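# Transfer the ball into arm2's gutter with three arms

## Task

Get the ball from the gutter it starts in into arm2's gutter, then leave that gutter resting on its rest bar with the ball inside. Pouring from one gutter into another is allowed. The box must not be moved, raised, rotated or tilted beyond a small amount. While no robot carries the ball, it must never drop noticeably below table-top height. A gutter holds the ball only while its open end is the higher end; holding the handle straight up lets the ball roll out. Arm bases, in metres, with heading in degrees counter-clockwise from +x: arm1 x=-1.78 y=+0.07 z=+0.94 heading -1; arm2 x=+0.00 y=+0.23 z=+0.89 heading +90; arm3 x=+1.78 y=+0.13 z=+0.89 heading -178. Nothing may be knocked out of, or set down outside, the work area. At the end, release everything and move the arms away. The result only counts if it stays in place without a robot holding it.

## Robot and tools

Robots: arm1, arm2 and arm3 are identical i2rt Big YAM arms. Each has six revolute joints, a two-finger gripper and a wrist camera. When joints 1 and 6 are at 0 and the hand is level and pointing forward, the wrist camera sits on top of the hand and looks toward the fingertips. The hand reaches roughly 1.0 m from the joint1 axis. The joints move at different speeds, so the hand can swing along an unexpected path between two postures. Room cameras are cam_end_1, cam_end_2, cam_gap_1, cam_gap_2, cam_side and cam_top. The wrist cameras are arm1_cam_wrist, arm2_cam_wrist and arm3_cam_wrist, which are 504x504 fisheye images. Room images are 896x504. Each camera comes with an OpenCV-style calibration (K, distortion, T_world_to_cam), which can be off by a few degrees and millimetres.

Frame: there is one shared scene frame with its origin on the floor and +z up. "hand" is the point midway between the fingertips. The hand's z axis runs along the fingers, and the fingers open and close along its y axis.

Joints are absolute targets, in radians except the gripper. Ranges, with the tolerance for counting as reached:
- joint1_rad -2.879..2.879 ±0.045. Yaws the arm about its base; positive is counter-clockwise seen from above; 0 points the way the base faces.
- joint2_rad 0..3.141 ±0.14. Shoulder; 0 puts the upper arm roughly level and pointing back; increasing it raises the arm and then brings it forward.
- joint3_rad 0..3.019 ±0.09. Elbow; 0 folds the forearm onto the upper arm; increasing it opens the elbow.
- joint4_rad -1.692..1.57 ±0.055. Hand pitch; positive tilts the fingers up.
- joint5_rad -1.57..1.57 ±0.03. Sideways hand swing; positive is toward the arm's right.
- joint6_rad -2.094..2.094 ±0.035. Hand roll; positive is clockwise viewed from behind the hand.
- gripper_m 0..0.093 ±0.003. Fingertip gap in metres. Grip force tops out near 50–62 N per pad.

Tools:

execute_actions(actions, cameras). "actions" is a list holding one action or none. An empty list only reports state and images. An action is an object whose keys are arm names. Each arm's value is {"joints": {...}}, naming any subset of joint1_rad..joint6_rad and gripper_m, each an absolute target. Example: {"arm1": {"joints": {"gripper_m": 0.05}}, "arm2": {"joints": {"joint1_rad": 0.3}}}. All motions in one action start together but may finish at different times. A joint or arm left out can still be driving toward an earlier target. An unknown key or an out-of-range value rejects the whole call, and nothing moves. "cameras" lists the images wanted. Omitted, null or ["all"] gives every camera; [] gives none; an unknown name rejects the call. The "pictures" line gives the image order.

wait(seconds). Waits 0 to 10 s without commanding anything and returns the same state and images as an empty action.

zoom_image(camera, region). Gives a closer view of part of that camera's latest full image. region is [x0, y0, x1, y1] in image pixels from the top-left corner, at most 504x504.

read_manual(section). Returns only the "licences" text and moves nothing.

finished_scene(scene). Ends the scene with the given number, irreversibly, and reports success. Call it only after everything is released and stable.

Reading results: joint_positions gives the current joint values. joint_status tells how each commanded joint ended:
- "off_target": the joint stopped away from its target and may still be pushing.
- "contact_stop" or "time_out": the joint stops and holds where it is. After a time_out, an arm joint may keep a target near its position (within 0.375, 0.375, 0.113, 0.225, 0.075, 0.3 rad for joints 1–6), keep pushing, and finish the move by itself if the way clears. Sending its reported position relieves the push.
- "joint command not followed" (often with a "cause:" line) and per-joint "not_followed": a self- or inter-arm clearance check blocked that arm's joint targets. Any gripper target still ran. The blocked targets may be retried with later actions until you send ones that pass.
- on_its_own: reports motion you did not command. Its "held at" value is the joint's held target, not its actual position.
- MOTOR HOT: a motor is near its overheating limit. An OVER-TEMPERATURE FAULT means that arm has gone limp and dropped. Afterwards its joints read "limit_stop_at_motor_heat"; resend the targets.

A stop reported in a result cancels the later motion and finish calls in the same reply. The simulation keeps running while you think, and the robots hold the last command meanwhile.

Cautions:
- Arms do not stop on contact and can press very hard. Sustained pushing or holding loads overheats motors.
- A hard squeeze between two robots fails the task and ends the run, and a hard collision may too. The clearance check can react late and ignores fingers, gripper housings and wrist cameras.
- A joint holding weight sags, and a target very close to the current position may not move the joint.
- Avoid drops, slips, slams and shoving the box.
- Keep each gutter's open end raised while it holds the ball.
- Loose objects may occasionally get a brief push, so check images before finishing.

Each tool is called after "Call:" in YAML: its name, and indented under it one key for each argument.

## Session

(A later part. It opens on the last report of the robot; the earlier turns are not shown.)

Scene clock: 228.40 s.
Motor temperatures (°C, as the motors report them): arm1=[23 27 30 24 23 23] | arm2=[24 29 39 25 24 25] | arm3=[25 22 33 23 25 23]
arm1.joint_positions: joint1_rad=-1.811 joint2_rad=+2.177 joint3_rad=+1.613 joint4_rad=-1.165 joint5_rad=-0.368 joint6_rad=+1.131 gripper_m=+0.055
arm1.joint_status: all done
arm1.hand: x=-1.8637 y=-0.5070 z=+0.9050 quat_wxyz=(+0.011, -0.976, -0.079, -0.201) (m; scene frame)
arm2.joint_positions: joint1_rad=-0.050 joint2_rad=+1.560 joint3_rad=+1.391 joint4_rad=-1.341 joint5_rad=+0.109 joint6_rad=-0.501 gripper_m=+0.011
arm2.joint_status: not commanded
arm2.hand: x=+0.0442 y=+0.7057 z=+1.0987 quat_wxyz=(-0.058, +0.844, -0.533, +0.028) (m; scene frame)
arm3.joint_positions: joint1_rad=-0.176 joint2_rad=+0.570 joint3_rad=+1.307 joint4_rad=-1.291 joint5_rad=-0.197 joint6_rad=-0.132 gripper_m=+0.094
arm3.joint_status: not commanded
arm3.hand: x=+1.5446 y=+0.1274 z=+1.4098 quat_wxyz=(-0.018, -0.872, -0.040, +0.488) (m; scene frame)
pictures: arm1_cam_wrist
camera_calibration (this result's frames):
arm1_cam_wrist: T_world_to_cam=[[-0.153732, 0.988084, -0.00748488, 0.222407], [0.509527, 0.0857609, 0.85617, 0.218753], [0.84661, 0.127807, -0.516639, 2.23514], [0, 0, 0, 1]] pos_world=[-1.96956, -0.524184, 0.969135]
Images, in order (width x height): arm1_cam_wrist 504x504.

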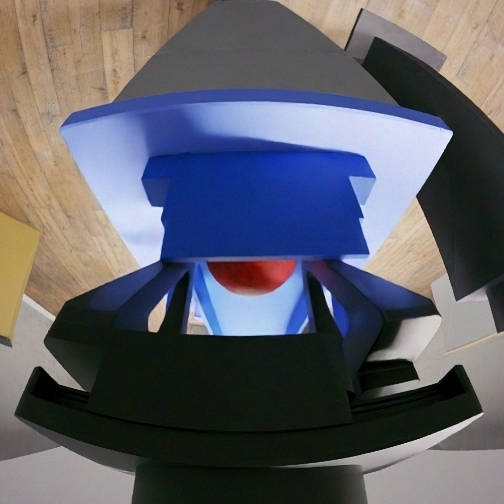

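Call:
execute_actions:
  actions:
    - {"arm1":{"joints":{"gripper_m":0.046,"joint1_rad":-1.785}}}
  cameras: ["arm1_cam_wrist"]

Scene clock: 232.97 s.
Motor temperatures (°C, as the motors report them): arm1=[23 27 30 24 23 23] | arm2=[24 29 40 25 24 25] | arm3=[25 22 33 23 25 23]
arm1.joint_positions: joint1_rad=-1.792 joint2_rad=+2.179 joint3_rad=+1.613 joint4_rad=-1.161 joint5_rad=-0.368 joint6_rad=+1.131 gripper_m=+0.046
arm1.joint_status: all done
arm1.hand: x=-1.8528 y=-0.5090 z=+0.9038 quat_wxyz=(+0.012, -0.976, -0.088, -0.200) (m; scene frame)
arm2.joint_positions: joint1_rad=-0.050 joint2_rad=+1.560 joint3_rad=+1.391 joint4_rad=-1.341 joint5_rad=+0.109 joint6_rad=-0.501 gripper_m=+0.011
arm2.joint_status: not commanded
arm2.hand: x=+0.0442 y=+0.7057 z=+1.0987 quat_wxyz=(-0.058, +0.844, -0.533, +0.028) (m; scene frame)
arm3.joint_positions: joint1_rad=-0.176 joint2_rad=+0.570 joint3_rad=+1.307 joint4_rad=-1.291 joint5_rad=-0.197 joint6_rad=-0.132 gripper_m=+0.094
arm3.joint_status: not commanded
arm3.hand: x=+1.5446 y=+0.1274 z=+1.4098 quat_wxyz=(-0.018, -0.872, -0.040, +0.488) (m; scene frame)
pictures: arm1_cam_wrist
camera_calibration (this result's frames):
arm1_cam_wrist: T_world_to_cam=[[-0.172543, 0.984958, -0.00934455, 0.191335], [0.508173, 0.0971394, 0.855759, 0.218016], [0.843795, 0.142906, -0.51729, 2.22865], [0, 0, 0, 1]] pos_world=[-1.9583, -0.528123, 0.968076]
Images, in order (width x height): arm1_cam_wrist 504x504.

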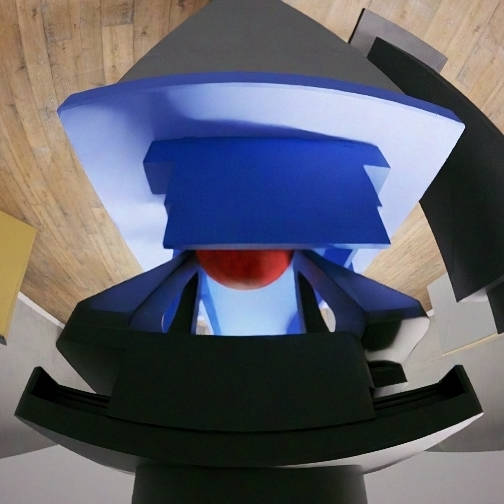

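Call:
execute_actions:
  actions:
    - {"arm1":{"joints":{"joint1_rad":-1.81,"joint2_rad":2.215}}}
  cameras: ["arm1_cam_wrist"]

Scene clock: 238.53 s.
Motor temperatures (°C, as the motors report them): arm1=[23 27 30 24 23 23] | arm2=[24 29 40 25 24 25] | arm3=[25 22 33 23 25 23]
arm1.joint_positions: joint1_rad=-1.798 joint2_rad=+2.192 joint3_rad=+1.613 joint4_rad=-1.161 joint5_rad=-0.368 joint6_rad=+1.131 gripper_m=+0.046
arm1.joint_status: all done
arm1.hand: x=-1.8556 y=-0.5065 z=+0.8968 quat_wxyz=(+0.018, -0.976, -0.084, -0.202) (m; scene frame)
arm2.joint_positions: joint1_rad=-0.050 joint2_rad=+1.560 joint3_rad=+1.391 joint4_rad=-1.341 joint5_rad=+0.109 joint6_rad=-0.501 gripper_m=+0.011
arm2.joint_status: not commanded
arm2.hand: x=+0.0442 y=+0.7057 z=+1.0987 quat_wxyz=(-0.058, +0.844, -0.533, +0.028) (m; scene frame)
arm3.joint_positions: joint1_rad=-0.176 joint2_rad=+0.570 joint3_rad=+1.307 joint4_rad=-1.291 joint5_rad=-0.197 joint6_rad=-0.132 gripper_m=+0.094
arm3.joint_status: not commanded
arm3.hand: x=+1.5446 y=+0.1274 z=+1.4098 quat_wxyz=(-0.018, -0.872, -0.040, +0.488) (m; scene frame)
pictures: arm1_cam_wrist
camera_calibration (this result's frames):
arm1_cam_wrist: T_world_to_cam=[[-0.166962, 0.985961, 0.00225982, 0.188802], [0.506183, 0.0837493, 0.85835, 0.212399], [0.84611, 0.144456, -0.51306, 2.22829], [0, 0, 0, 1]] pos_world=[-1.96137, -0.525828, 0.960506]
Images, in order (width x height): arm1_cam_wrist 504x504.

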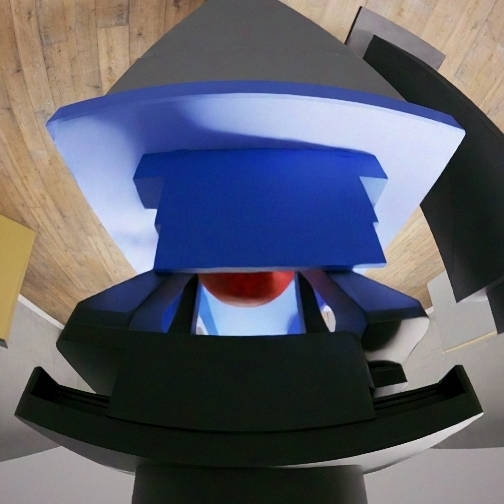

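Good: deeper now. Close and lift.

Call:
execute_actions:
  actions:
    - {"arm1":{"joints":{"gripper_m":0.0,"joint2_rad":2.192,"joint1_rad":-1.798}}}
  cameras: []

Call:
execute_actions:
  actions:
    - {"arm1":{"joints":{"joint2_rad":1.886,"joint3_rad":1.664,"joint4_rad":-1.45}}}
  cameras: ["arm1_cam_wrist","cam_side"]

Scene clock: 243.40 s.
Motor temperatures (°C, as the motors report them): arm1=[23 27 30 24 23 23] | arm2=[24 29 41 25 24 25] | arm3=[25 22 34 23 25 23]
arm1.joint_positions: joint1_rad=-1.798 joint2_rad=+2.192 joint3_rad=+1.613 joint4_rad=-1.161 joint5_rad=-0.368 joint6_rad=+1.131 gripper_m=+0.042
arm1.joint_status: gripper_m off_target (ended at +0.042, target +0.000); the others done
arm1.hand: x=-1.8556 y=-0.5065 z=+0.8968 quat_wxyz=(+0.018, -0.976, -0.084, -0.202) (m; scene frame)
arm2.joint_positions: joint1_rad=-0.050 joint2_rad=+1.560 joint3_rad=+1.391 joint4_rad=-1.341 joint5_rad=+0.109 joint6_rad=-0.501 gripper_m=+0.011
arm2.joint_status: not commanded
arm2.hand: x=+0.0442 y=+0.7057 z=+1.0987 quat_wxyz=(-0.058, +0.844, -0.533, +0.028) (m; scene frame)
arm3.joint_positions: joint1_rad=-0.176 joint2_rad=+0.570 joint3_rad=+1.307 joint4_rad=-1.291 joint5_rad=-0.197 joint6_rad=-0.132 gripper_m=+0.094
arm3.joint_status: not commanded
arm3.hand: x=+1.5446 y=+0.1274 z=+1.4098 quat_wxyz=(-0.018, -0.872, -0.040, +0.488) (m; scene frame)
pictures: none
No camera images: the call's "cameras" was empty. Leave "cameras" out to get every camera's image.

Scene clock: 244.77 s.
Motor temperatures (°C, as the motors report them): arm1=[23 27 30 24 23 23] | arm2=[24 29 41 25 24 25] | arm3=[25 22 34 23 25 23]
arm1.joint_positions: joint1_rad=-1.798 joint2_rad=+1.879 joint3_rad=+1.641 joint4_rad=-1.436 joint5_rad=-0.368 joint6_rad=+1.131 gripper_m=+0.042
arm1.joint_status: all done
arm1.hand: x=-1.8498 y=-0.4782 z=+1.0856 quat_wxyz=(-0.013, -0.977, -0.090, -0.192) (m; scene frame)
arm2.joint_positions: joint1_rad=-0.050 joint2_rad=+1.560 joint3_rad=+1.391 joint4_rad=-1.341 joint5_rad=+0.109 joint6_rad=-0.501 gripper_m=+0.011
arm2.joint_status: not commanded
arm2.hand: x=+0.0442 y=+0.7057 z=+1.0987 quat_wxyz=(-0.058, +0.844, -0.533, +0.028) (m; scene frame)
arm3.joint_positions: joint1_rad=-0.176 joint2_rad=+0.570 joint3_rad=+1.307 joint4_rad=-1.291 joint5_rad=-0.197 joint6_rad=-0.132 gripper_m=+0.094
arm3.joint_status: not commanded
arm3.hand: x=+1.5446 y=+0.1274 z=+1.4098 quat_wxyz=(-0.018, -0.872, -0.040, +0.488) (m; scene frame)
pictures: arm1_cam_wrist, cam_side
camera_calibration (this result's frames):
arm1_cam_wrist: T_world_to_cam=[[-0.167044, 0.984178, -0.0590737, 0.226965], [0.519551, 0.138789, 0.843093, 0.112683], [0.837952, 0.110142, -0.534514, 2.30795], [0, 0, 0, 1]] pos_world=[-1.95458, -0.493216, 1.15204]
Images, in order (width x height): arm1_cam_wrist 504x504, cam_side 896x504.

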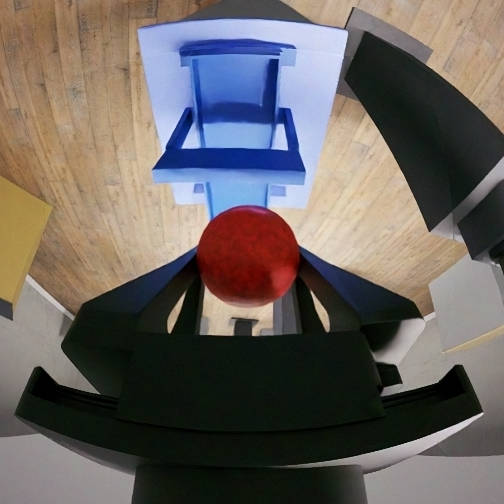

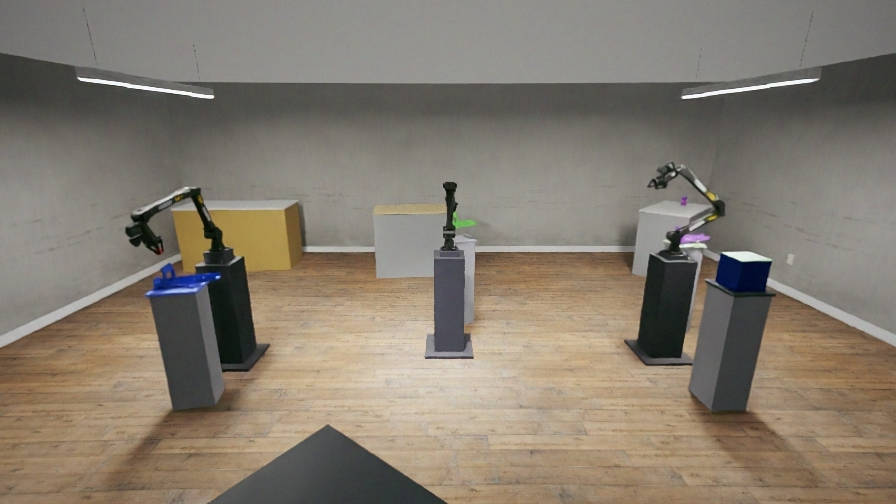

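Call:
execute_actions:
  actions:
    - {"arm1":{"joints":{"joint1_rad":0.107,"joint3_rad":2.0,"joint4_rad":-0.9,"joint5_rad":0,"joint6_rad":0}},"arm2":{"joints":{"joint1_rad":1.66,"joint3_rad":1.75,"joint4_rad":-1.426,"joint5_rad":0,"joint6_rad":-1.571}}}
  cameras: []

Call:
execute_actions:
  actions:
    - {"arm1":{"joints":{"joint2_rad":2.172,"joint3_rad":2.19,"joint4_rad":-0.585}},"arm2":{"joints":{"joint2_rad":2.092,"joint3_rad":2.29,"joint4_rad":-1.426}}}
  cameras: ["arm1_cam_wrist","arm2_cam_wrist","cam_side","cam_gap_1"]

Scene clock: 264.40 s.
Motor temperatures (°C, as the motors report them): arm1=[23 28 32 24 23 23] | arm2=[24 30 42 25 24 25] | arm3=[25 22 34 23 25 23]
arm1.joint_positions: joint1_rad=+0.117 joint2_rad=+1.897 joint3_rad=+1.964 joint4_rad=-0.913 joint5_rad=-0.002 joint6_rad=+0.011 gripper_m=+0.042
arm1.joint_status: all done
arm1.hand: x=-1.0343 y=+0.1496 z=+1.2514 quat_wxyz=(-0.357, +0.045, -0.933, -0.022) (m; scene frame)
arm2.joint_positions: joint1_rad=+1.668 joint2_rad=+1.582 joint3_rad=+1.702 joint4_rad=-1.421 joint5_rad=-0.003 joint6_rad=-1.559 gripper_m=+0.011
arm2.joint_status: all done
arm2.hand: x=-0.5357 y=+0.1773 z=+1.2090 quat_wxyz=(-0.094, +0.670, +0.730, -0.097) (m; scene frame)
arm3.joint_positions: joint1_rad=-0.176 joint2_rad=+0.570 joint3_rad=+1.307 joint4_rad=-1.291 joint5_rad=-0.197 joint6_rad=-0.132 gripper_m=+0.094
arm3.joint_status: not commanded
arm3.hand: x=+1.5446 y=+0.1274 z=+1.4098 quat_wxyz=(-0.018, -0.872, -0.040, +0.488) (m; scene frame)
pictures: none
No camera images: the call's "cameras" was empty. Leave "cameras" out to get every camera's image.

Scene clock: 266.07 s.
Motor temperatures (°C, as the motors report them): arm1=[23 28 33 24 23 23] | arm2=[24 30 43 25 24 25] | arm3=[25 22 34 23 25 23]
arm1.joint_positions: joint1_rad=+0.117 joint2_rad=+2.178 joint3_rad=+2.143 joint4_rad=-0.610 joint5_rad=-0.002 joint6_rad=+0.011 gripper_m=+0.042
arm1.joint_status: all done
arm1.hand: x=-0.9145 y=+0.1624 z=+1.1845 quat_wxyz=(-0.448, +0.043, -0.892, -0.027) (m; scene frame)
arm2.joint_positions: joint1_rad=+1.668 joint2_rad=+2.131 joint3_rad=+2.216 joint4_rad=-1.432 joint5_rad=-0.003 joint6_rad=-1.560 gripper_m=+0.011
arm2.joint_status: all done
arm2.hand: x=-0.7123 y=+0.1617 z=+1.0996 quat_wxyz=(-0.078, +0.671, +0.733, -0.080) (m; scene frame)
arm3.joint_positions: joint1_rad=-0.176 joint2_rad=+0.570 joint3_rad=+1.307 joint4_rad=-1.291 joint5_rad=-0.197 joint6_rad=-0.132 gripper_m=+0.094
arm3.joint_status: not commanded
arm3.hand: x=+1.5446 y=+0.1274 z=+1.4098 quat_wxyz=(-0.018, -0.872, -0.040, +0.488) (m; scene frame)
pictures: arm1_cam_wrist, arm2_cam_wrist, cam_gap_1, cam_side
camera_calibration (this result's frames):
arm1_cam_wrist: T_world_to_cam=[[0.0988667, -0.995016, -0.0130148, 0.268678], [-0.948557, -0.0902812, -0.303462, -0.492833], [0.300774, 0.0423475, -0.952755, 1.52167], [0, 0, 0, 1]] pos_world=[-0.951723, 0.158407, 1.30372]
arm2_cam_wrist: T_world_to_cam=[[-0.967903, -0.0758984, 0.239589, -0.938887], [0.0762955, 0.819585, 0.567856, -0.698163], [-0.239463, 0.567909, -0.787488, 0.725286], [0, 0, 0, 1]] pos_world=[-0.681806, 0.0890474, 1.19256]
Images, in order (width x height): arm1_cam_wrist 504x504, arm2_cam_wrist 504x504, cam_gap_1 896x504, cam_side 896x504.

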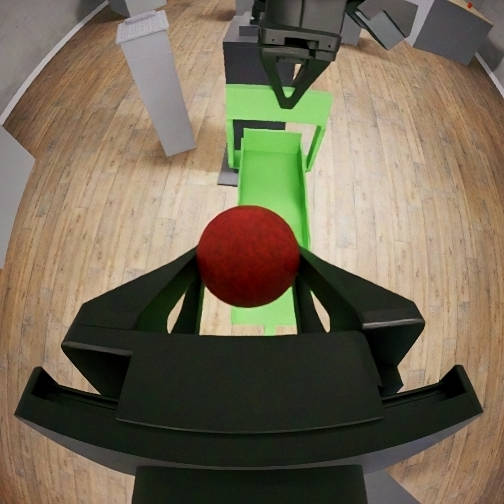

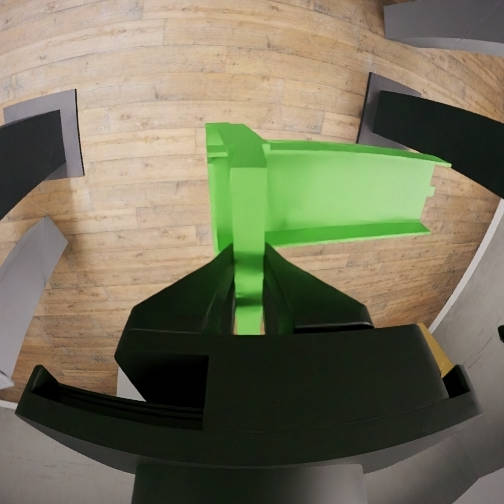

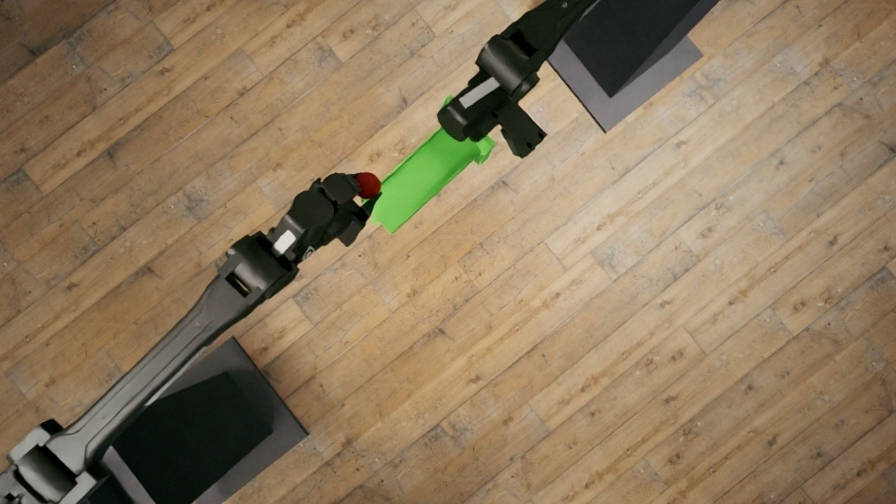

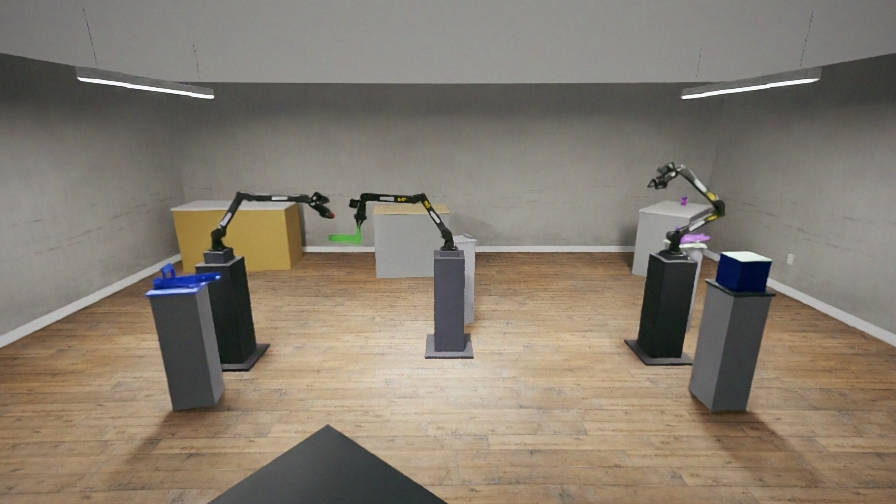

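Call:
zoom_image:
  camera: "cam_side"
  region: [290, 180, 400, 260]

Call:
execute_actions:
  actions:
    - {"arm1":{"joints":{"joint1_rad":0.083}},"arm2":{"joints":{"joint4_rad":-1.22}}}
  cameras: ["arm1_cam_wrist","cam_side","cam_gap_1"]

Call:
zoom_image:
  camera: "cam_side"
  region: [290, 180, 400, 260]

Region (290, 180, 400, 260) of cam_side's 896x504 image, scaled by 4.582, with more detail than that image has; it fills the top 367 rows of this view, and the rest is white.

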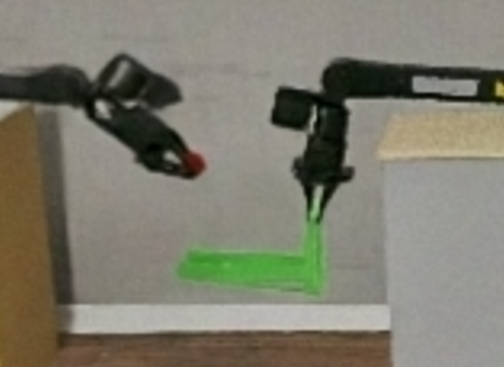

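Scene clock: 273.83 s.
Motor temperatures (°C, as the motors report them): arm1=[23 29 34 25 23 23] | arm2=[24 32 44 25 24 25] | arm3=[25 22 34 23 25 23]
arm1.joint_positions: joint1_rad=+0.086 joint2_rad=+2.178 joint3_rad=+2.143 joint4_rad=-0.610 joint5_rad=-0.002 joint6_rad=+0.011 gripper_m=+0.042
arm1.joint_status: all done
arm1.hand: x=-0.9121 y=+0.1363 z=+1.1845 quat_wxyz=(-0.449, +0.030, -0.893, -0.020) (m; scene frame)
arm2.joint_positions: joint1_rad=+1.668 joint2_rad=+2.131 joint3_rad=+2.216 joint4_rad=-1.247 joint5_rad=-0.003 joint6_rad=-1.560 gripper_m=+0.011
arm2.joint_status: all done
arm2.hand: x=-0.7551 y=+0.1574 z=+1.1137 quat_wxyz=(-0.139, +0.661, +0.722, -0.148) (m; scene frame)
arm3.joint_positions: joint1_rad=-0.176 joint2_rad=+0.570 joint3_rad=+1.307 joint4_rad=-1.291 joint5_rad=-0.197 joint6_rad=-0.132 gripper_m=+0.094
arm3.joint_status: not commanded
arm3.hand: x=+1.5446 y=+0.1274 z=+1.4098 quat_wxyz=(-0.018, -0.872, -0.040, +0.488) (m; scene frame)
pictures: arm1_cam_wrist, cam_gap_1, cam_side
camera_calibration (this result's frames):
arm1_cam_wrist: T_world_to_cam=[[0.0688406, -0.997541, -0.0131845, 0.215566], [-0.950845, -0.0616071, -0.303476, -0.498884], [0.301918, 0.0334279, -0.952748, 1.52432], [0, 0, 0, 1]] pos_world=[-0.94942, 0.133347, 1.30373]
Images, in order (width x height): arm1_cam_wrist 504x504, cam_gap_1 896x504, cam_side 896x504.

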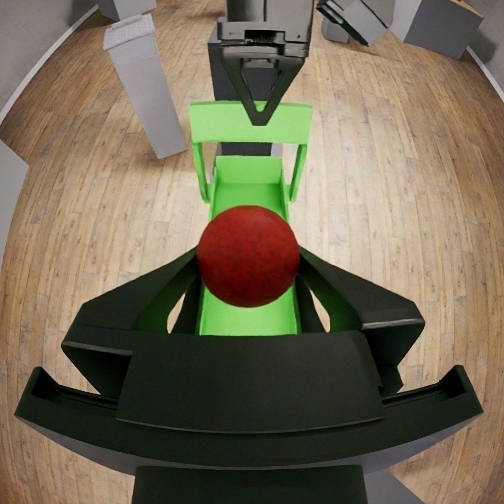

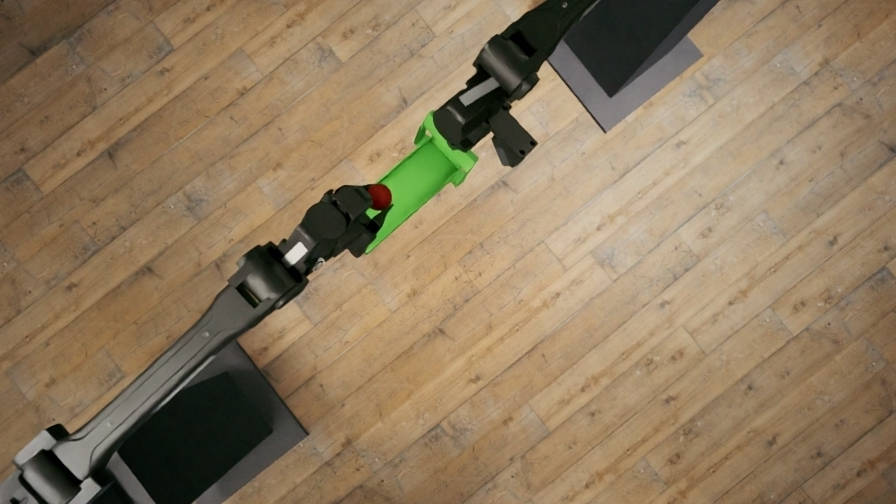

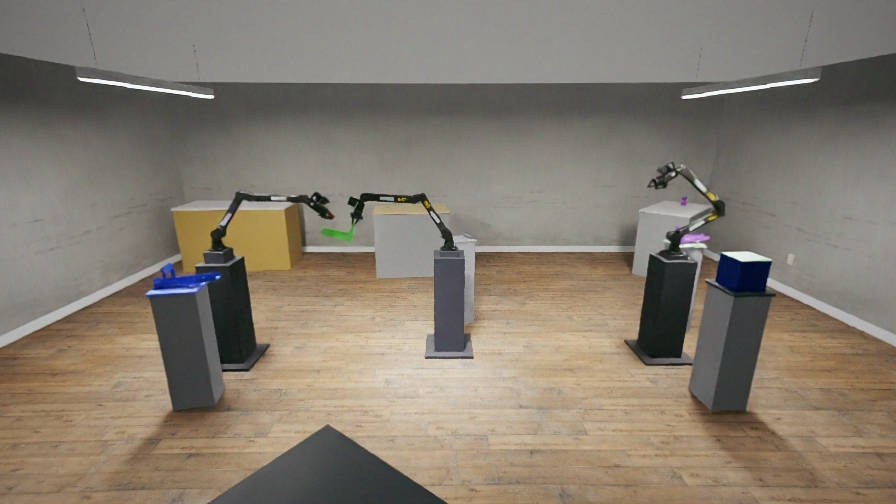

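Region (290, 180, 400, 260) of cam_side's 896x504 image, scaled by 4.582, with more detail than that image has; it fills the top 367 rows of this view, and the rest is white.

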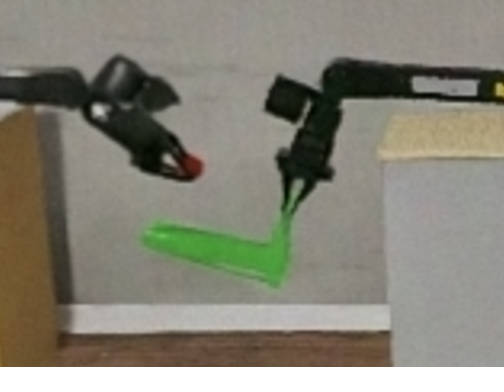

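Call:
execute_actions:
  actions:
    - {"arm1":{"joints":{"joint2_rad":2.27,"joint3_rad":2.215,"joint4_rad":-0.69}}}
  cameras: ["arm1_cam_wrist","cam_side"]

Call:
zoom_image:
  camera: "cam_side"
  region: [290, 180, 400, 260]

Scene clock: 285.93 s.
Motor temperatures (°C, as the motors report them): arm1=[23 30 36 25 23 23] | arm2=[24 34 46 25 24 25] | arm3=[25 22 34 23 25 23]
arm1.joint_positions: joint1_rad=+0.086 joint2_rad=+2.269 joint3_rad=+2.163 joint4_rad=-0.677 joint5_rad=-0.002 joint6_rad=+0.011 gripper_m=+0.042
arm1.joint_status: all done
arm1.hand: x=-0.9121 y=+0.1362 z=+1.1058 quat_wxyz=(-0.386, +0.031, -0.922, -0.018) (m; scene frame)
arm2.joint_positions: joint1_rad=+1.668 joint2_rad=+2.131 joint3_rad=+2.216 joint4_rad=-1.247 joint5_rad=-0.003 joint6_rad=-1.560 gripper_m=+0.011
arm2.joint_status: not commanded
arm2.hand: x=-0.7551 y=+0.1574 z=+1.1137 quat_wxyz=(-0.139, +0.661, +0.722, -0.148) (m; scene frame)
arm3.joint_positions: joint1_rad=-0.176 joint2_rad=+0.570 joint3_rad=+1.307 joint4_rad=-1.291 joint5_rad=-0.197 joint6_rad=-0.132 gripper_m=+0.094
arm3.joint_status: not commanded
arm3.hand: x=+1.5446 y=+0.1274 z=+1.4098 quat_wxyz=(-0.018, -0.872, -0.040, +0.488) (m; scene frame)
pictures: arm1_cam_wrist, cam_side
camera_calibration (this result's frames):
arm1_cam_wrist: T_world_to_cam=[[0.0670371, -0.997679, -0.0119465, 0.211496], [-0.983522, -0.0640616, -0.169057, -0.700899], [0.1679, 0.0230827, -0.985534, 1.36476], [0, 0, 0, 1]] pos_world=[-0.932669, 0.134602, 1.22905]
Images, in order (width x height): arm1_cam_wrist 504x504, cam_side 896x504.

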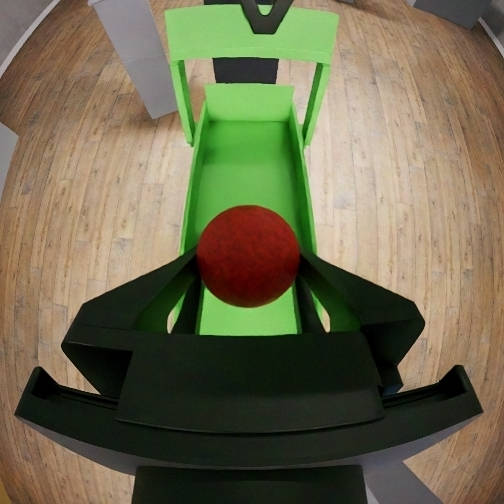

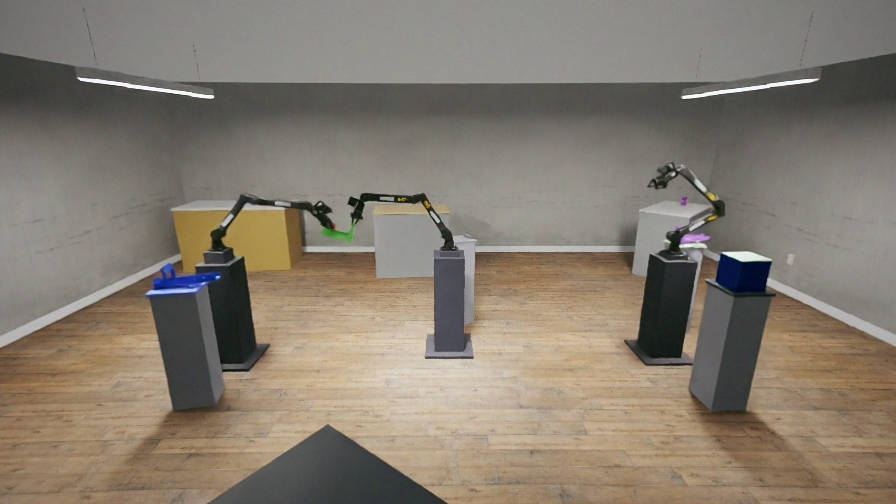

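Region (290, 180, 400, 260) of cam_side's 896x504 image, scaled by 4.582, with more detail than that image has; it fills the top 367 rows of this view, and the rest is white.

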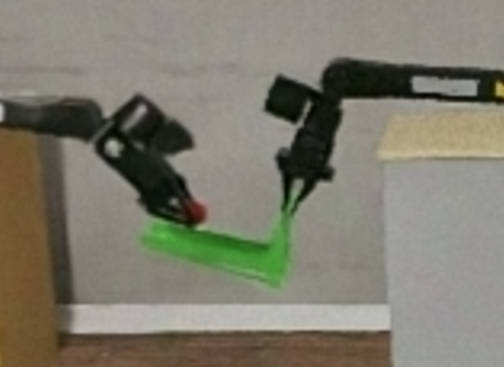

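Call:
execute_actions:
  actions:
    - {"arm1":{"joints":{"gripper_m":0.052}}}
  cameras: ["arm1_cam_wrist","cam_side"]

Scene clock: 290.10 s.
Motor temperatures (°C, as the motors report them): arm1=[23 30 36 25 23 23] | arm2=[24 35 47 25 24 25] | arm3=[25 22 34 23 25 23]
arm1.joint_positions: joint1_rad=+0.086 joint2_rad=+2.269 joint3_rad=+2.163 joint4_rad=-0.677 joint5_rad=-0.002 joint6_rad=+0.011 gripper_m=+0.052
arm1.joint_status: all done
arm1.hand: x=-0.9121 y=+0.1362 z=+1.1058 quat_wxyz=(-0.386, +0.031, -0.922, -0.017) (m; scene frame)
arm2.joint_positions: joint1_rad=+1.668 joint2_rad=+2.131 joint3_rad=+2.216 joint4_rad=-1.242 joint5_rad=-0.002 joint6_rad=-1.561 gripper_m=+0.011
arm2.joint_status: not commanded
arm2.hand: x=-0.7562 y=+0.1574 z=+1.1142 quat_wxyz=(-0.141, +0.661, +0.722, -0.150) (m; scene frame)
arm3.joint_positions: joint1_rad=-0.176 joint2_rad=+0.570 joint3_rad=+1.307 joint4_rad=-1.291 joint5_rad=-0.197 joint6_rad=-0.132 gripper_m=+0.094
arm3.joint_status: not commanded
arm3.hand: x=+1.5446 y=+0.1274 z=+1.4098 quat_wxyz=(-0.018, -0.872, -0.040, +0.488) (m; scene frame)
pictures: arm1_cam_wrist, cam_side
camera_calibration (this result's frames):
arm1_cam_wrist: T_world_to_cam=[[0.0673044, -0.997664, -0.0116747, 0.211437], [-0.983501, -0.0643706, -0.169061, -0.700833], [0.167915, 0.0228606, -0.985536, 1.3648], [0, 0, 0, 1]] pos_world=[-0.932672, 0.13463, 1.22905]
Images, in order (width x height): arm1_cam_wrist 504x504, cam_side 896x504.

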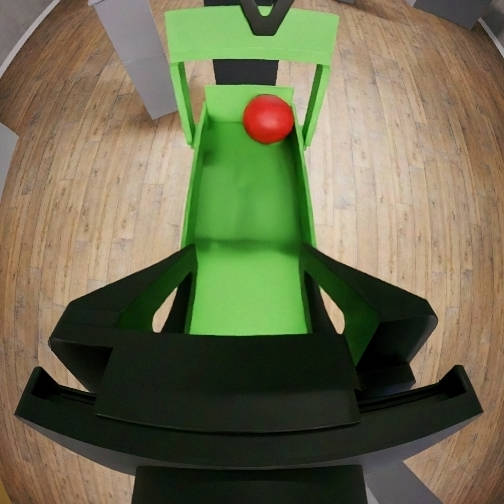

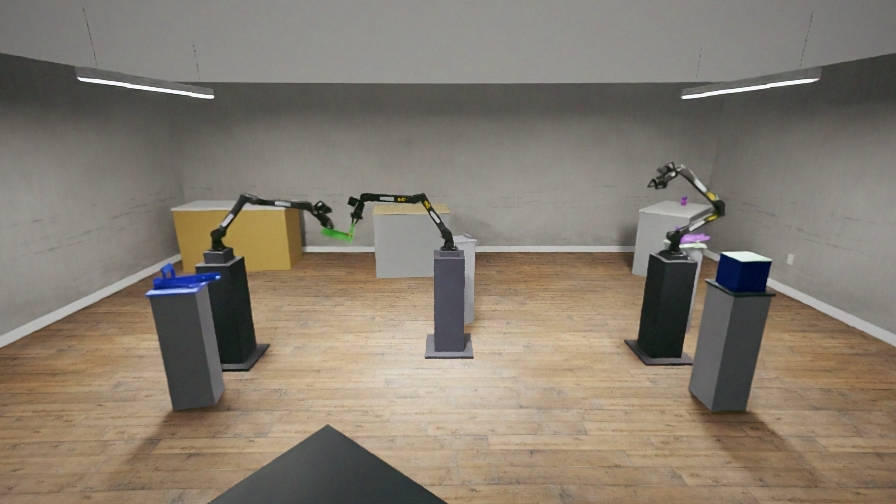

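Call:
execute_actions:
  actions:
    - {"arm1":{"joints":{"joint2_rad":1.9}}}
  cameras: []

Call:
execute_actions:
  actions:
    - {"arm1":{"joints":{"joint2_rad":0.8,"joint3_rad":1.3,"joint4_rad":-1.0}},"arm2":{"joints":{"joint2_rad":1.85,"joint3_rad":2.07}}}
  cameras: []

Call:
execute_actions:
  actions:
    - {"arm2":{"joints":{"joint2_rad":1.6,"joint3_rad":1.8}}}
  cameras: ["arm2_cam_wrist","cam_side"]

Scene clock: 303.37 s.
Motor temperatures (°C, as the motors report them): arm1=[23 30 37 24 23 23] | arm2=[24 36 48 25 24 25] | arm3=[25 22 35 23 25 23]
arm1.joint_positions: joint1_rad=+0.086 joint2_rad=+1.903 joint3_rad=+2.215 joint4_rad=-0.680 joint5_rad=-0.002 joint6_rad=+0.011 gripper_m=+0.052
arm1.joint_status: all done
arm1.hand: x=-0.9827 y=+0.1310 z=+1.4377 quat_wxyz=(-0.568, +0.028, -0.822, -0.025) (m; scene frame)
arm2.joint_positions: joint1_rad=+1.668 joint2_rad=+2.131 joint3_rad=+2.216 joint4_rad=-1.242 joint5_rad=-0.002 joint6_rad=-1.561 gripper_m=+0.011
arm2.joint_status: not commanded
arm2.hand: x=-0.7562 y=+0.1574 z=+1.1142 quat_wxyz=(-0.141, +0.661, +0.722, -0.150) (m; scene frame)
arm3.joint_positions: joint1_rad=-0.176 joint2_rad=+0.570 joint3_rad=+1.307 joint4_rad=-1.291 joint5_rad=-0.197 joint6_rad=-0.132 gripper_m=+0.094
arm3.joint_status: not commanded
arm3.hand: x=+1.5446 y=+0.1274 z=+1.4098 quat_wxyz=(-0.018, -0.872, -0.040, +0.488) (m; scene frame)
pictures: none
No camera images: the call's "cameras" was empty. Leave "cameras" out to get every camera's image.

Scene clock: 304.97 s.
Motor temperatures (°C, as the motors report them): arm1=[23 30 37 24 23 23] | arm2=[24 36 47 25 24 25] | arm3=[25 22 35 23 25 23]
arm1.joint_positions: joint1_rad=+0.086 joint2_rad=+0.793 joint3_rad=+1.317 joint4_rad=-0.983 joint5_rad=-0.002 joint6_rad=+0.011 gripper_m=+0.052
arm1.joint_status: all done
arm1.hand: x=-1.4281 y=+0.0966 z=+1.4701 quat_wxyz=(-0.530, +0.029, -0.847, -0.024) (m; scene frame)
arm2.joint_positions: joint1_rad=+1.668 joint2_rad=+1.870 joint3_rad=+2.055 joint4_rad=-1.240 joint5_rad=-0.002 joint6_rad=-1.561 gripper_m=+0.011
arm2.joint_status: all done
arm2.hand: x=-0.6913 y=+0.1623 z=+1.2207 quat_wxyz=(-0.174, +0.652, +0.713, -0.187) (m; scene frame)
arm3.joint_positions: joint1_rad=-0.176 joint2_rad=+0.570 joint3_rad=+1.307 joint4_rad=-1.291 joint5_rad=-0.197 joint6_rad=-0.132 gripper_m=+0.094
arm3.joint_status: not commanded
arm3.hand: x=+1.5446 y=+0.1274 z=+1.4098 quat_wxyz=(-0.018, -0.872, -0.040, +0.488) (m; scene frame)
pictures: none
No camera images: the call's "cameras" was empty. Leave "cameras" out to get every camera's image.

Scene clock: 306.27 s.
Motor temperatures (°C, as the motors report them): arm1=[23 30 36 24 23 23] | arm2=[24 36 47 25 24 25] | arm3=[25 22 35 23 25 23]
arm1.joint_positions: joint1_rad=+0.086 joint2_rad=+0.793 joint3_rad=+1.317 joint4_rad=-0.983 joint5_rad=-0.002 joint6_rad=+0.011 gripper_m=+0.052
arm1.joint_status: not commanded
arm1.hand: x=-1.4281 y=+0.0966 z=+1.4701 quat_wxyz=(-0.530, +0.029, -0.847, -0.024) (m; scene frame)
arm2.joint_positions: joint1_rad=+1.668 joint2_rad=+1.613 joint3_rad=+1.787 joint4_rad=-1.239 joint5_rad=-0.002 joint6_rad=-1.561 gripper_m=+0.011
arm2.joint_status: all done
arm2.hand: x=-0.5977 y=+0.1710 z=+1.2485 quat_wxyz=(-0.171, +0.653, +0.715, -0.183) (m; scene frame)
arm3.joint_positions: joint1_rad=-0.176 joint2_rad=+0.570 joint3_rad=+1.307 joint4_rad=-1.291 joint5_rad=-0.197 joint6_rad=-0.132 gripper_m=+0.094
arm3.joint_status: not commanded
arm3.hand: x=+1.5446 y=+0.1274 z=+1.4098 quat_wxyz=(-0.018, -0.872, -0.040, +0.488) (m; scene frame)
pictures: arm2_cam_wrist, cam_side
camera_calibration (this result's frames):
arm2_cam_wrist: T_world_to_cam=[[-0.863511, -0.069493, 0.49952, -1.12615], [0.224319, 0.834171, 0.503825, -0.633128], [-0.451697, 0.54711, -0.704727, 0.638044], [0, 0, 0, 1]] pos_world=[-0.542214, 0.100797, 1.33117]
Images, in order (width x height): arm2_cam_wrist 504x504, cam_side 896x504.

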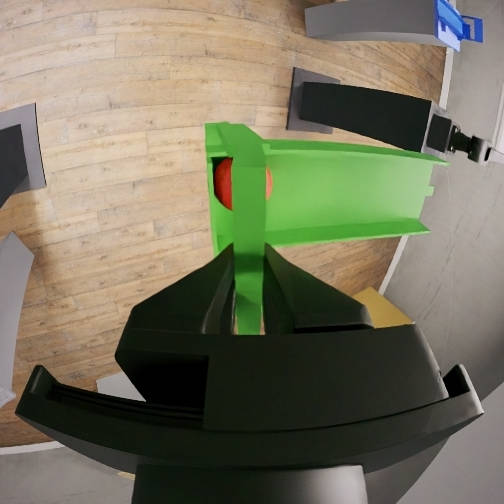

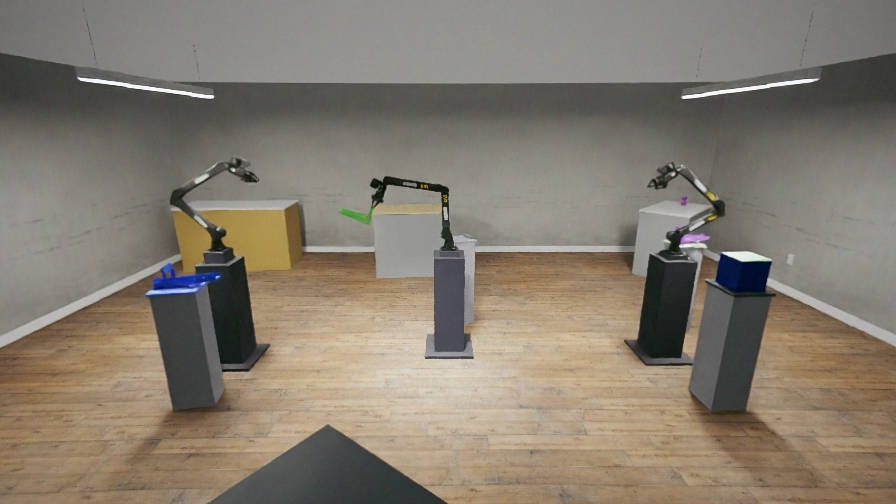

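Call:
execute_actions:
  actions:
    - {"arm2":{"joints":{"joint1_rad":-0.02,"joint5_rad":0.28}}}
  cameras: []

Call:
execute_actions:
  actions:
    - {"arm2":{"joints":{"joint6_rad":-0.49}}}
  cameras: ["arm2_cam_wrist","cam_side"]

Scene clock: 313.70 s.
Motor temperatures (°C, as the motors report them): arm1=[23 28 35 24 23 23] | arm2=[24 34 44 25 24 25] | arm3=[25 22 35 23 25 23]
arm1.joint_positions: joint1_rad=+0.086 joint2_rad=+0.793 joint3_rad=+1.317 joint4_rad=-0.983 joint5_rad=-0.002 joint6_rad=+0.011 gripper_m=+0.052
arm1.joint_status: not commanded
arm1.hand: x=-1.4281 y=+0.0966 z=+1.4701 quat_wxyz=(-0.530, +0.029, -0.847, -0.024) (m; scene frame)
arm2.joint_positions: joint1_rad=-0.028 joint2_rad=+1.641 joint3_rad=+1.787 joint4_rad=-1.235 joint5_rad=+0.279 joint6_rad=-1.564 gripper_m=+0.011
arm2.joint_status: all done
arm2.hand: x=+0.0664 y=+0.8317 z=+1.2455 quat_wxyz=(-0.240, +0.960, -0.052, +0.136) (m; scene frame)
arm3.joint_positions: joint1_rad=-0.176 joint2_rad=+0.570 joint3_rad=+1.307 joint4_rad=-1.291 joint5_rad=-0.197 joint6_rad=-0.132 gripper_m=+0.094
arm3.joint_status: not commanded
arm3.hand: x=+1.5446 y=+0.1274 z=+1.4098 quat_wxyz=(-0.018, -0.872, -0.040, +0.488) (m; scene frame)
pictures: none
No camera images: the call's "cameras" was empty. Leave "cameras" out to get every camera's image.

Scene clock: 315.60 s.
Motor temperatures (°C, as the motors report them): arm1=[23 28 35 24 23 23] | arm2=[24 34 44 25 24 25] | arm3=[25 22 35 23 25 23]
arm1.joint_positions: joint1_rad=+0.086 joint2_rad=+0.793 joint3_rad=+1.317 joint4_rad=-0.983 joint5_rad=-0.002 joint6_rad=+0.011 gripper_m=+0.052
arm1.joint_status: not commanded
arm1.hand: x=-1.4281 y=+0.0966 z=+1.4701 quat_wxyz=(-0.530, +0.029, -0.847, -0.024) (m; scene frame)
arm2.joint_positions: joint1_rad=-0.028 joint2_rad=+1.641 joint3_rad=+1.787 joint4_rad=-1.235 joint5_rad=+0.277 joint6_rad=-0.499 gripper_m=+0.011
arm2.joint_status: all done
arm2.hand: x=+0.0658 y=+0.8318 z=+1.2454 quat_wxyz=(-0.276, +0.801, -0.532, -0.005) (m; scene frame)
arm3.joint_positions: joint1_rad=-0.176 joint2_rad=+0.570 joint3_rad=+1.307 joint4_rad=-1.291 joint5_rad=-0.197 joint6_rad=-0.132 gripper_m=+0.094
arm3.joint_status: not commanded
arm3.hand: x=+1.5446 y=+0.1274 z=+1.4098 quat_wxyz=(-0.018, -0.872, -0.040, +0.488) (m; scene frame)
pictures: arm2_cam_wrist, cam_side
camera_calibration (this result's frames):
arm2_cam_wrist: T_world_to_cam=[[0.853352, 0.267106, 0.44771, -0.834242], [0.173595, -0.955354, 0.239091, 0.489881], [0.491584, -0.126309, -0.861622, 1.26748], [0, 0, 0, 1]] pos_world=[0.00378739, 0.850935, 1.34846]
Images, in order (width x height): arm2_cam_wrist 504x504, cam_side 896x504.

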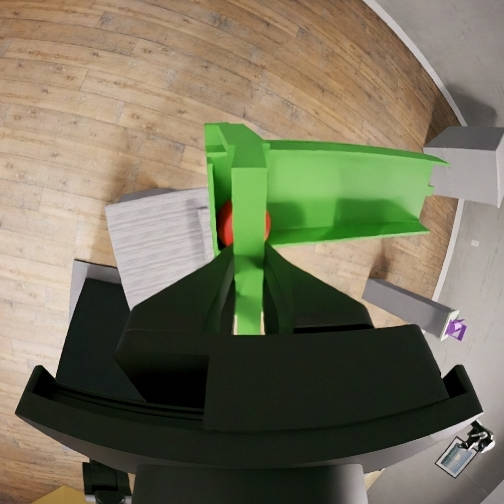

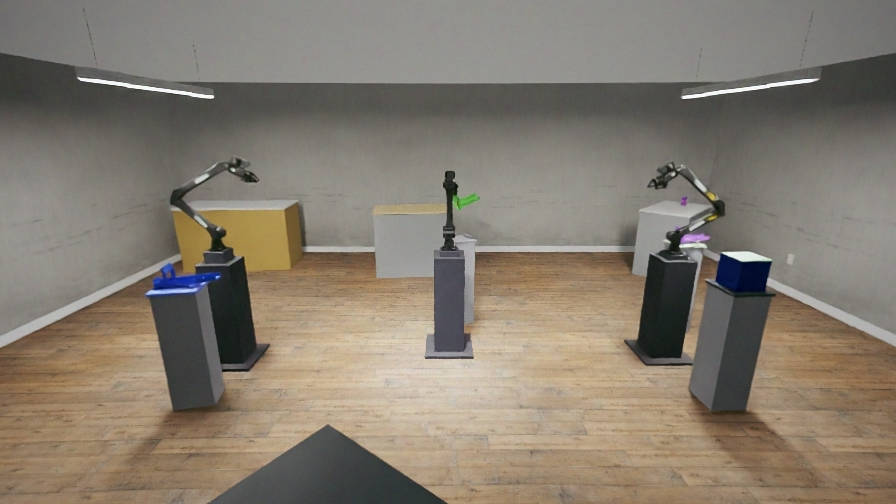

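Call:
execute_actions:
  actions:
    - {"arm2":{"joints":{"joint1_rad":-0.0136,"joint2_rad":1.62,"joint3_rad":1.40,"joint4_rad":-1.2,"joint5_rad":0.234,"joint6_rad":-0.465}}}
  cameras: []

Call:
execute_actions:
  actions:
    - {"arm2":{"joints":{"joint2_rad":1.635,"joint3_rad":1.285,"joint4_rad":-1.07}}}
  cameras: ["arm2_cam_wrist","cam_side","cam_end_2"]

Scene clock: 332.03 s.
Motor temperatures (°C, as the motors report them): arm1=[23 26 33 24 23 23] | arm2=[24 34 42 25 24 25] | arm3=[25 22 35 23 25 23]
arm1.joint_positions: joint1_rad=+0.086 joint2_rad=+0.793 joint3_rad=+1.317 joint4_rad=-0.983 joint5_rad=-0.002 joint6_rad=+0.011 gripper_m=+0.052
arm1.joint_status: not commanded
arm1.hand: x=-1.4281 y=+0.0966 z=+1.4701 quat_wxyz=(-0.530, +0.029, -0.847, -0.024) (m; scene frame)
arm2.joint_positions: joint1_rad=-0.021 joint2_rad=+1.648 joint3_rad=+1.378 joint4_rad=-1.215 joint5_rad=+0.230 joint6_rad=-0.475 gripper_m=+0.011
arm2.joint_status: all done
arm2.hand: x=+0.0512 y=+0.7373 z=+1.0578 quat_wxyz=(-0.100, +0.838, -0.531, +0.073) (m; scene frame)
arm3.joint_positions: joint1_rad=-0.176 joint2_rad=+0.570 joint3_rad=+1.307 joint4_rad=-1.291 joint5_rad=-0.197 joint6_rad=-0.132 gripper_m=+0.094
arm3.joint_status: not commanded
arm3.hand: x=+1.5446 y=+0.1274 z=+1.4098 quat_wxyz=(-0.018, -0.872, -0.040, +0.488) (m; scene frame)
pictures: none
No camera images: the call's "cameras" was empty. Leave "cameras" out to get every camera's image.

Scene clock: 332.93 s.
Motor temperatures (°C, as the motors report them): arm1=[23 26 33 24 23 23] | arm2=[24 34 42 25 24 25] | arm3=[25 22 35 23 25 23]
arm1.joint_positions: joint1_rad=+0.086 joint2_rad=+0.793 joint3_rad=+1.317 joint4_rad=-0.983 joint5_rad=-0.002 joint6_rad=+0.011 gripper_m=+0.052
arm1.joint_status: not commanded
arm1.hand: x=-1.4281 y=+0.0966 z=+1.4701 quat_wxyz=(-0.530, +0.029, -0.847, -0.024) (m; scene frame)
arm2.joint_positions: joint1_rad=-0.021 joint2_rad=+1.653 joint3_rad=+1.267 joint4_rad=-1.088 joint5_rad=+0.230 joint6_rad=-0.475 gripper_m=+0.011
arm2.joint_status: all done
arm2.hand: x=+0.0509 y=+0.7282 z=+1.0157 quat_wxyz=(-0.105, +0.838, -0.531, +0.070) (m; scene frame)
arm3.joint_positions: joint1_rad=-0.176 joint2_rad=+0.570 joint3_rad=+1.307 joint4_rad=-1.291 joint5_rad=-0.197 joint6_rad=-0.132 gripper_m=+0.094
arm3.joint_status: not commanded
arm3.hand: x=+1.5446 y=+0.1274 z=+1.4098 quat_wxyz=(-0.018, -0.872, -0.040, +0.488) (m; scene frame)
pictures: arm2_cam_wrist, cam_end_2, cam_side
camera_calibration (this result's frames):
arm2_cam_wrist: T_world_to_cam=[[0.875605, 0.403157, 0.266046, -0.606647], [0.198548, -0.802508, 0.562637, 0.00722904], [0.440335, -0.439825, -0.782725, 1.2146], [0, 0, 0, 1]] pos_world=[-0.00508455, 0.784587, 1.10803]
Images, in order (width x height): arm2_cam_wrist 504x504, cam_end_2 896x504, cam_side 896x504.

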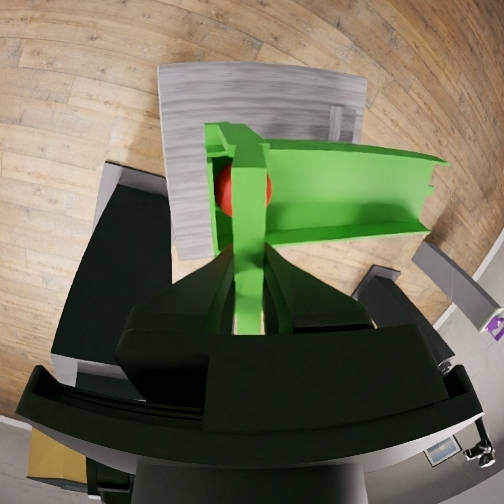

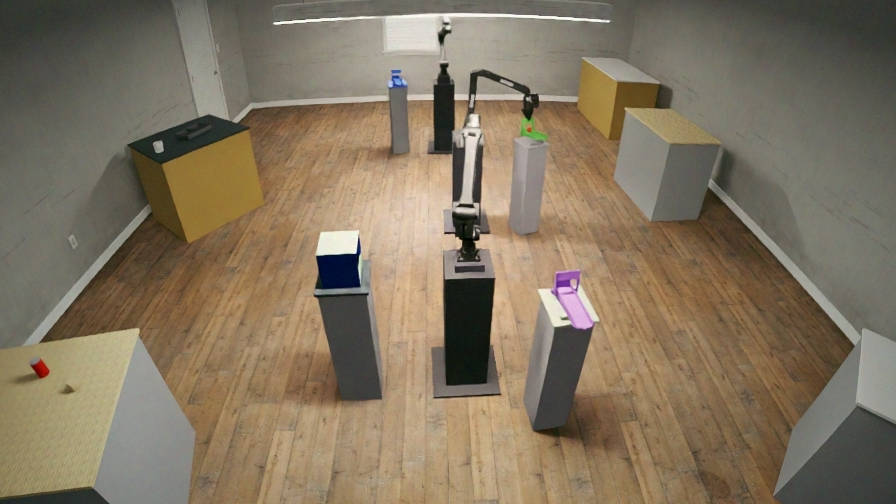

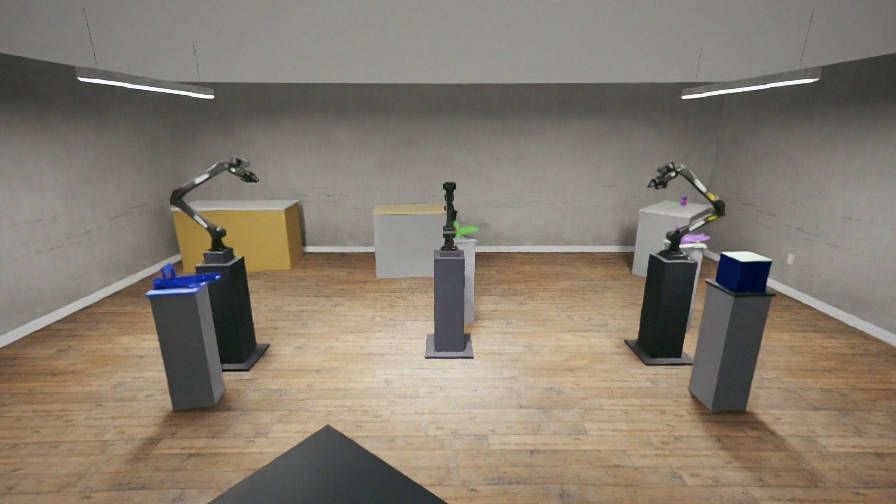

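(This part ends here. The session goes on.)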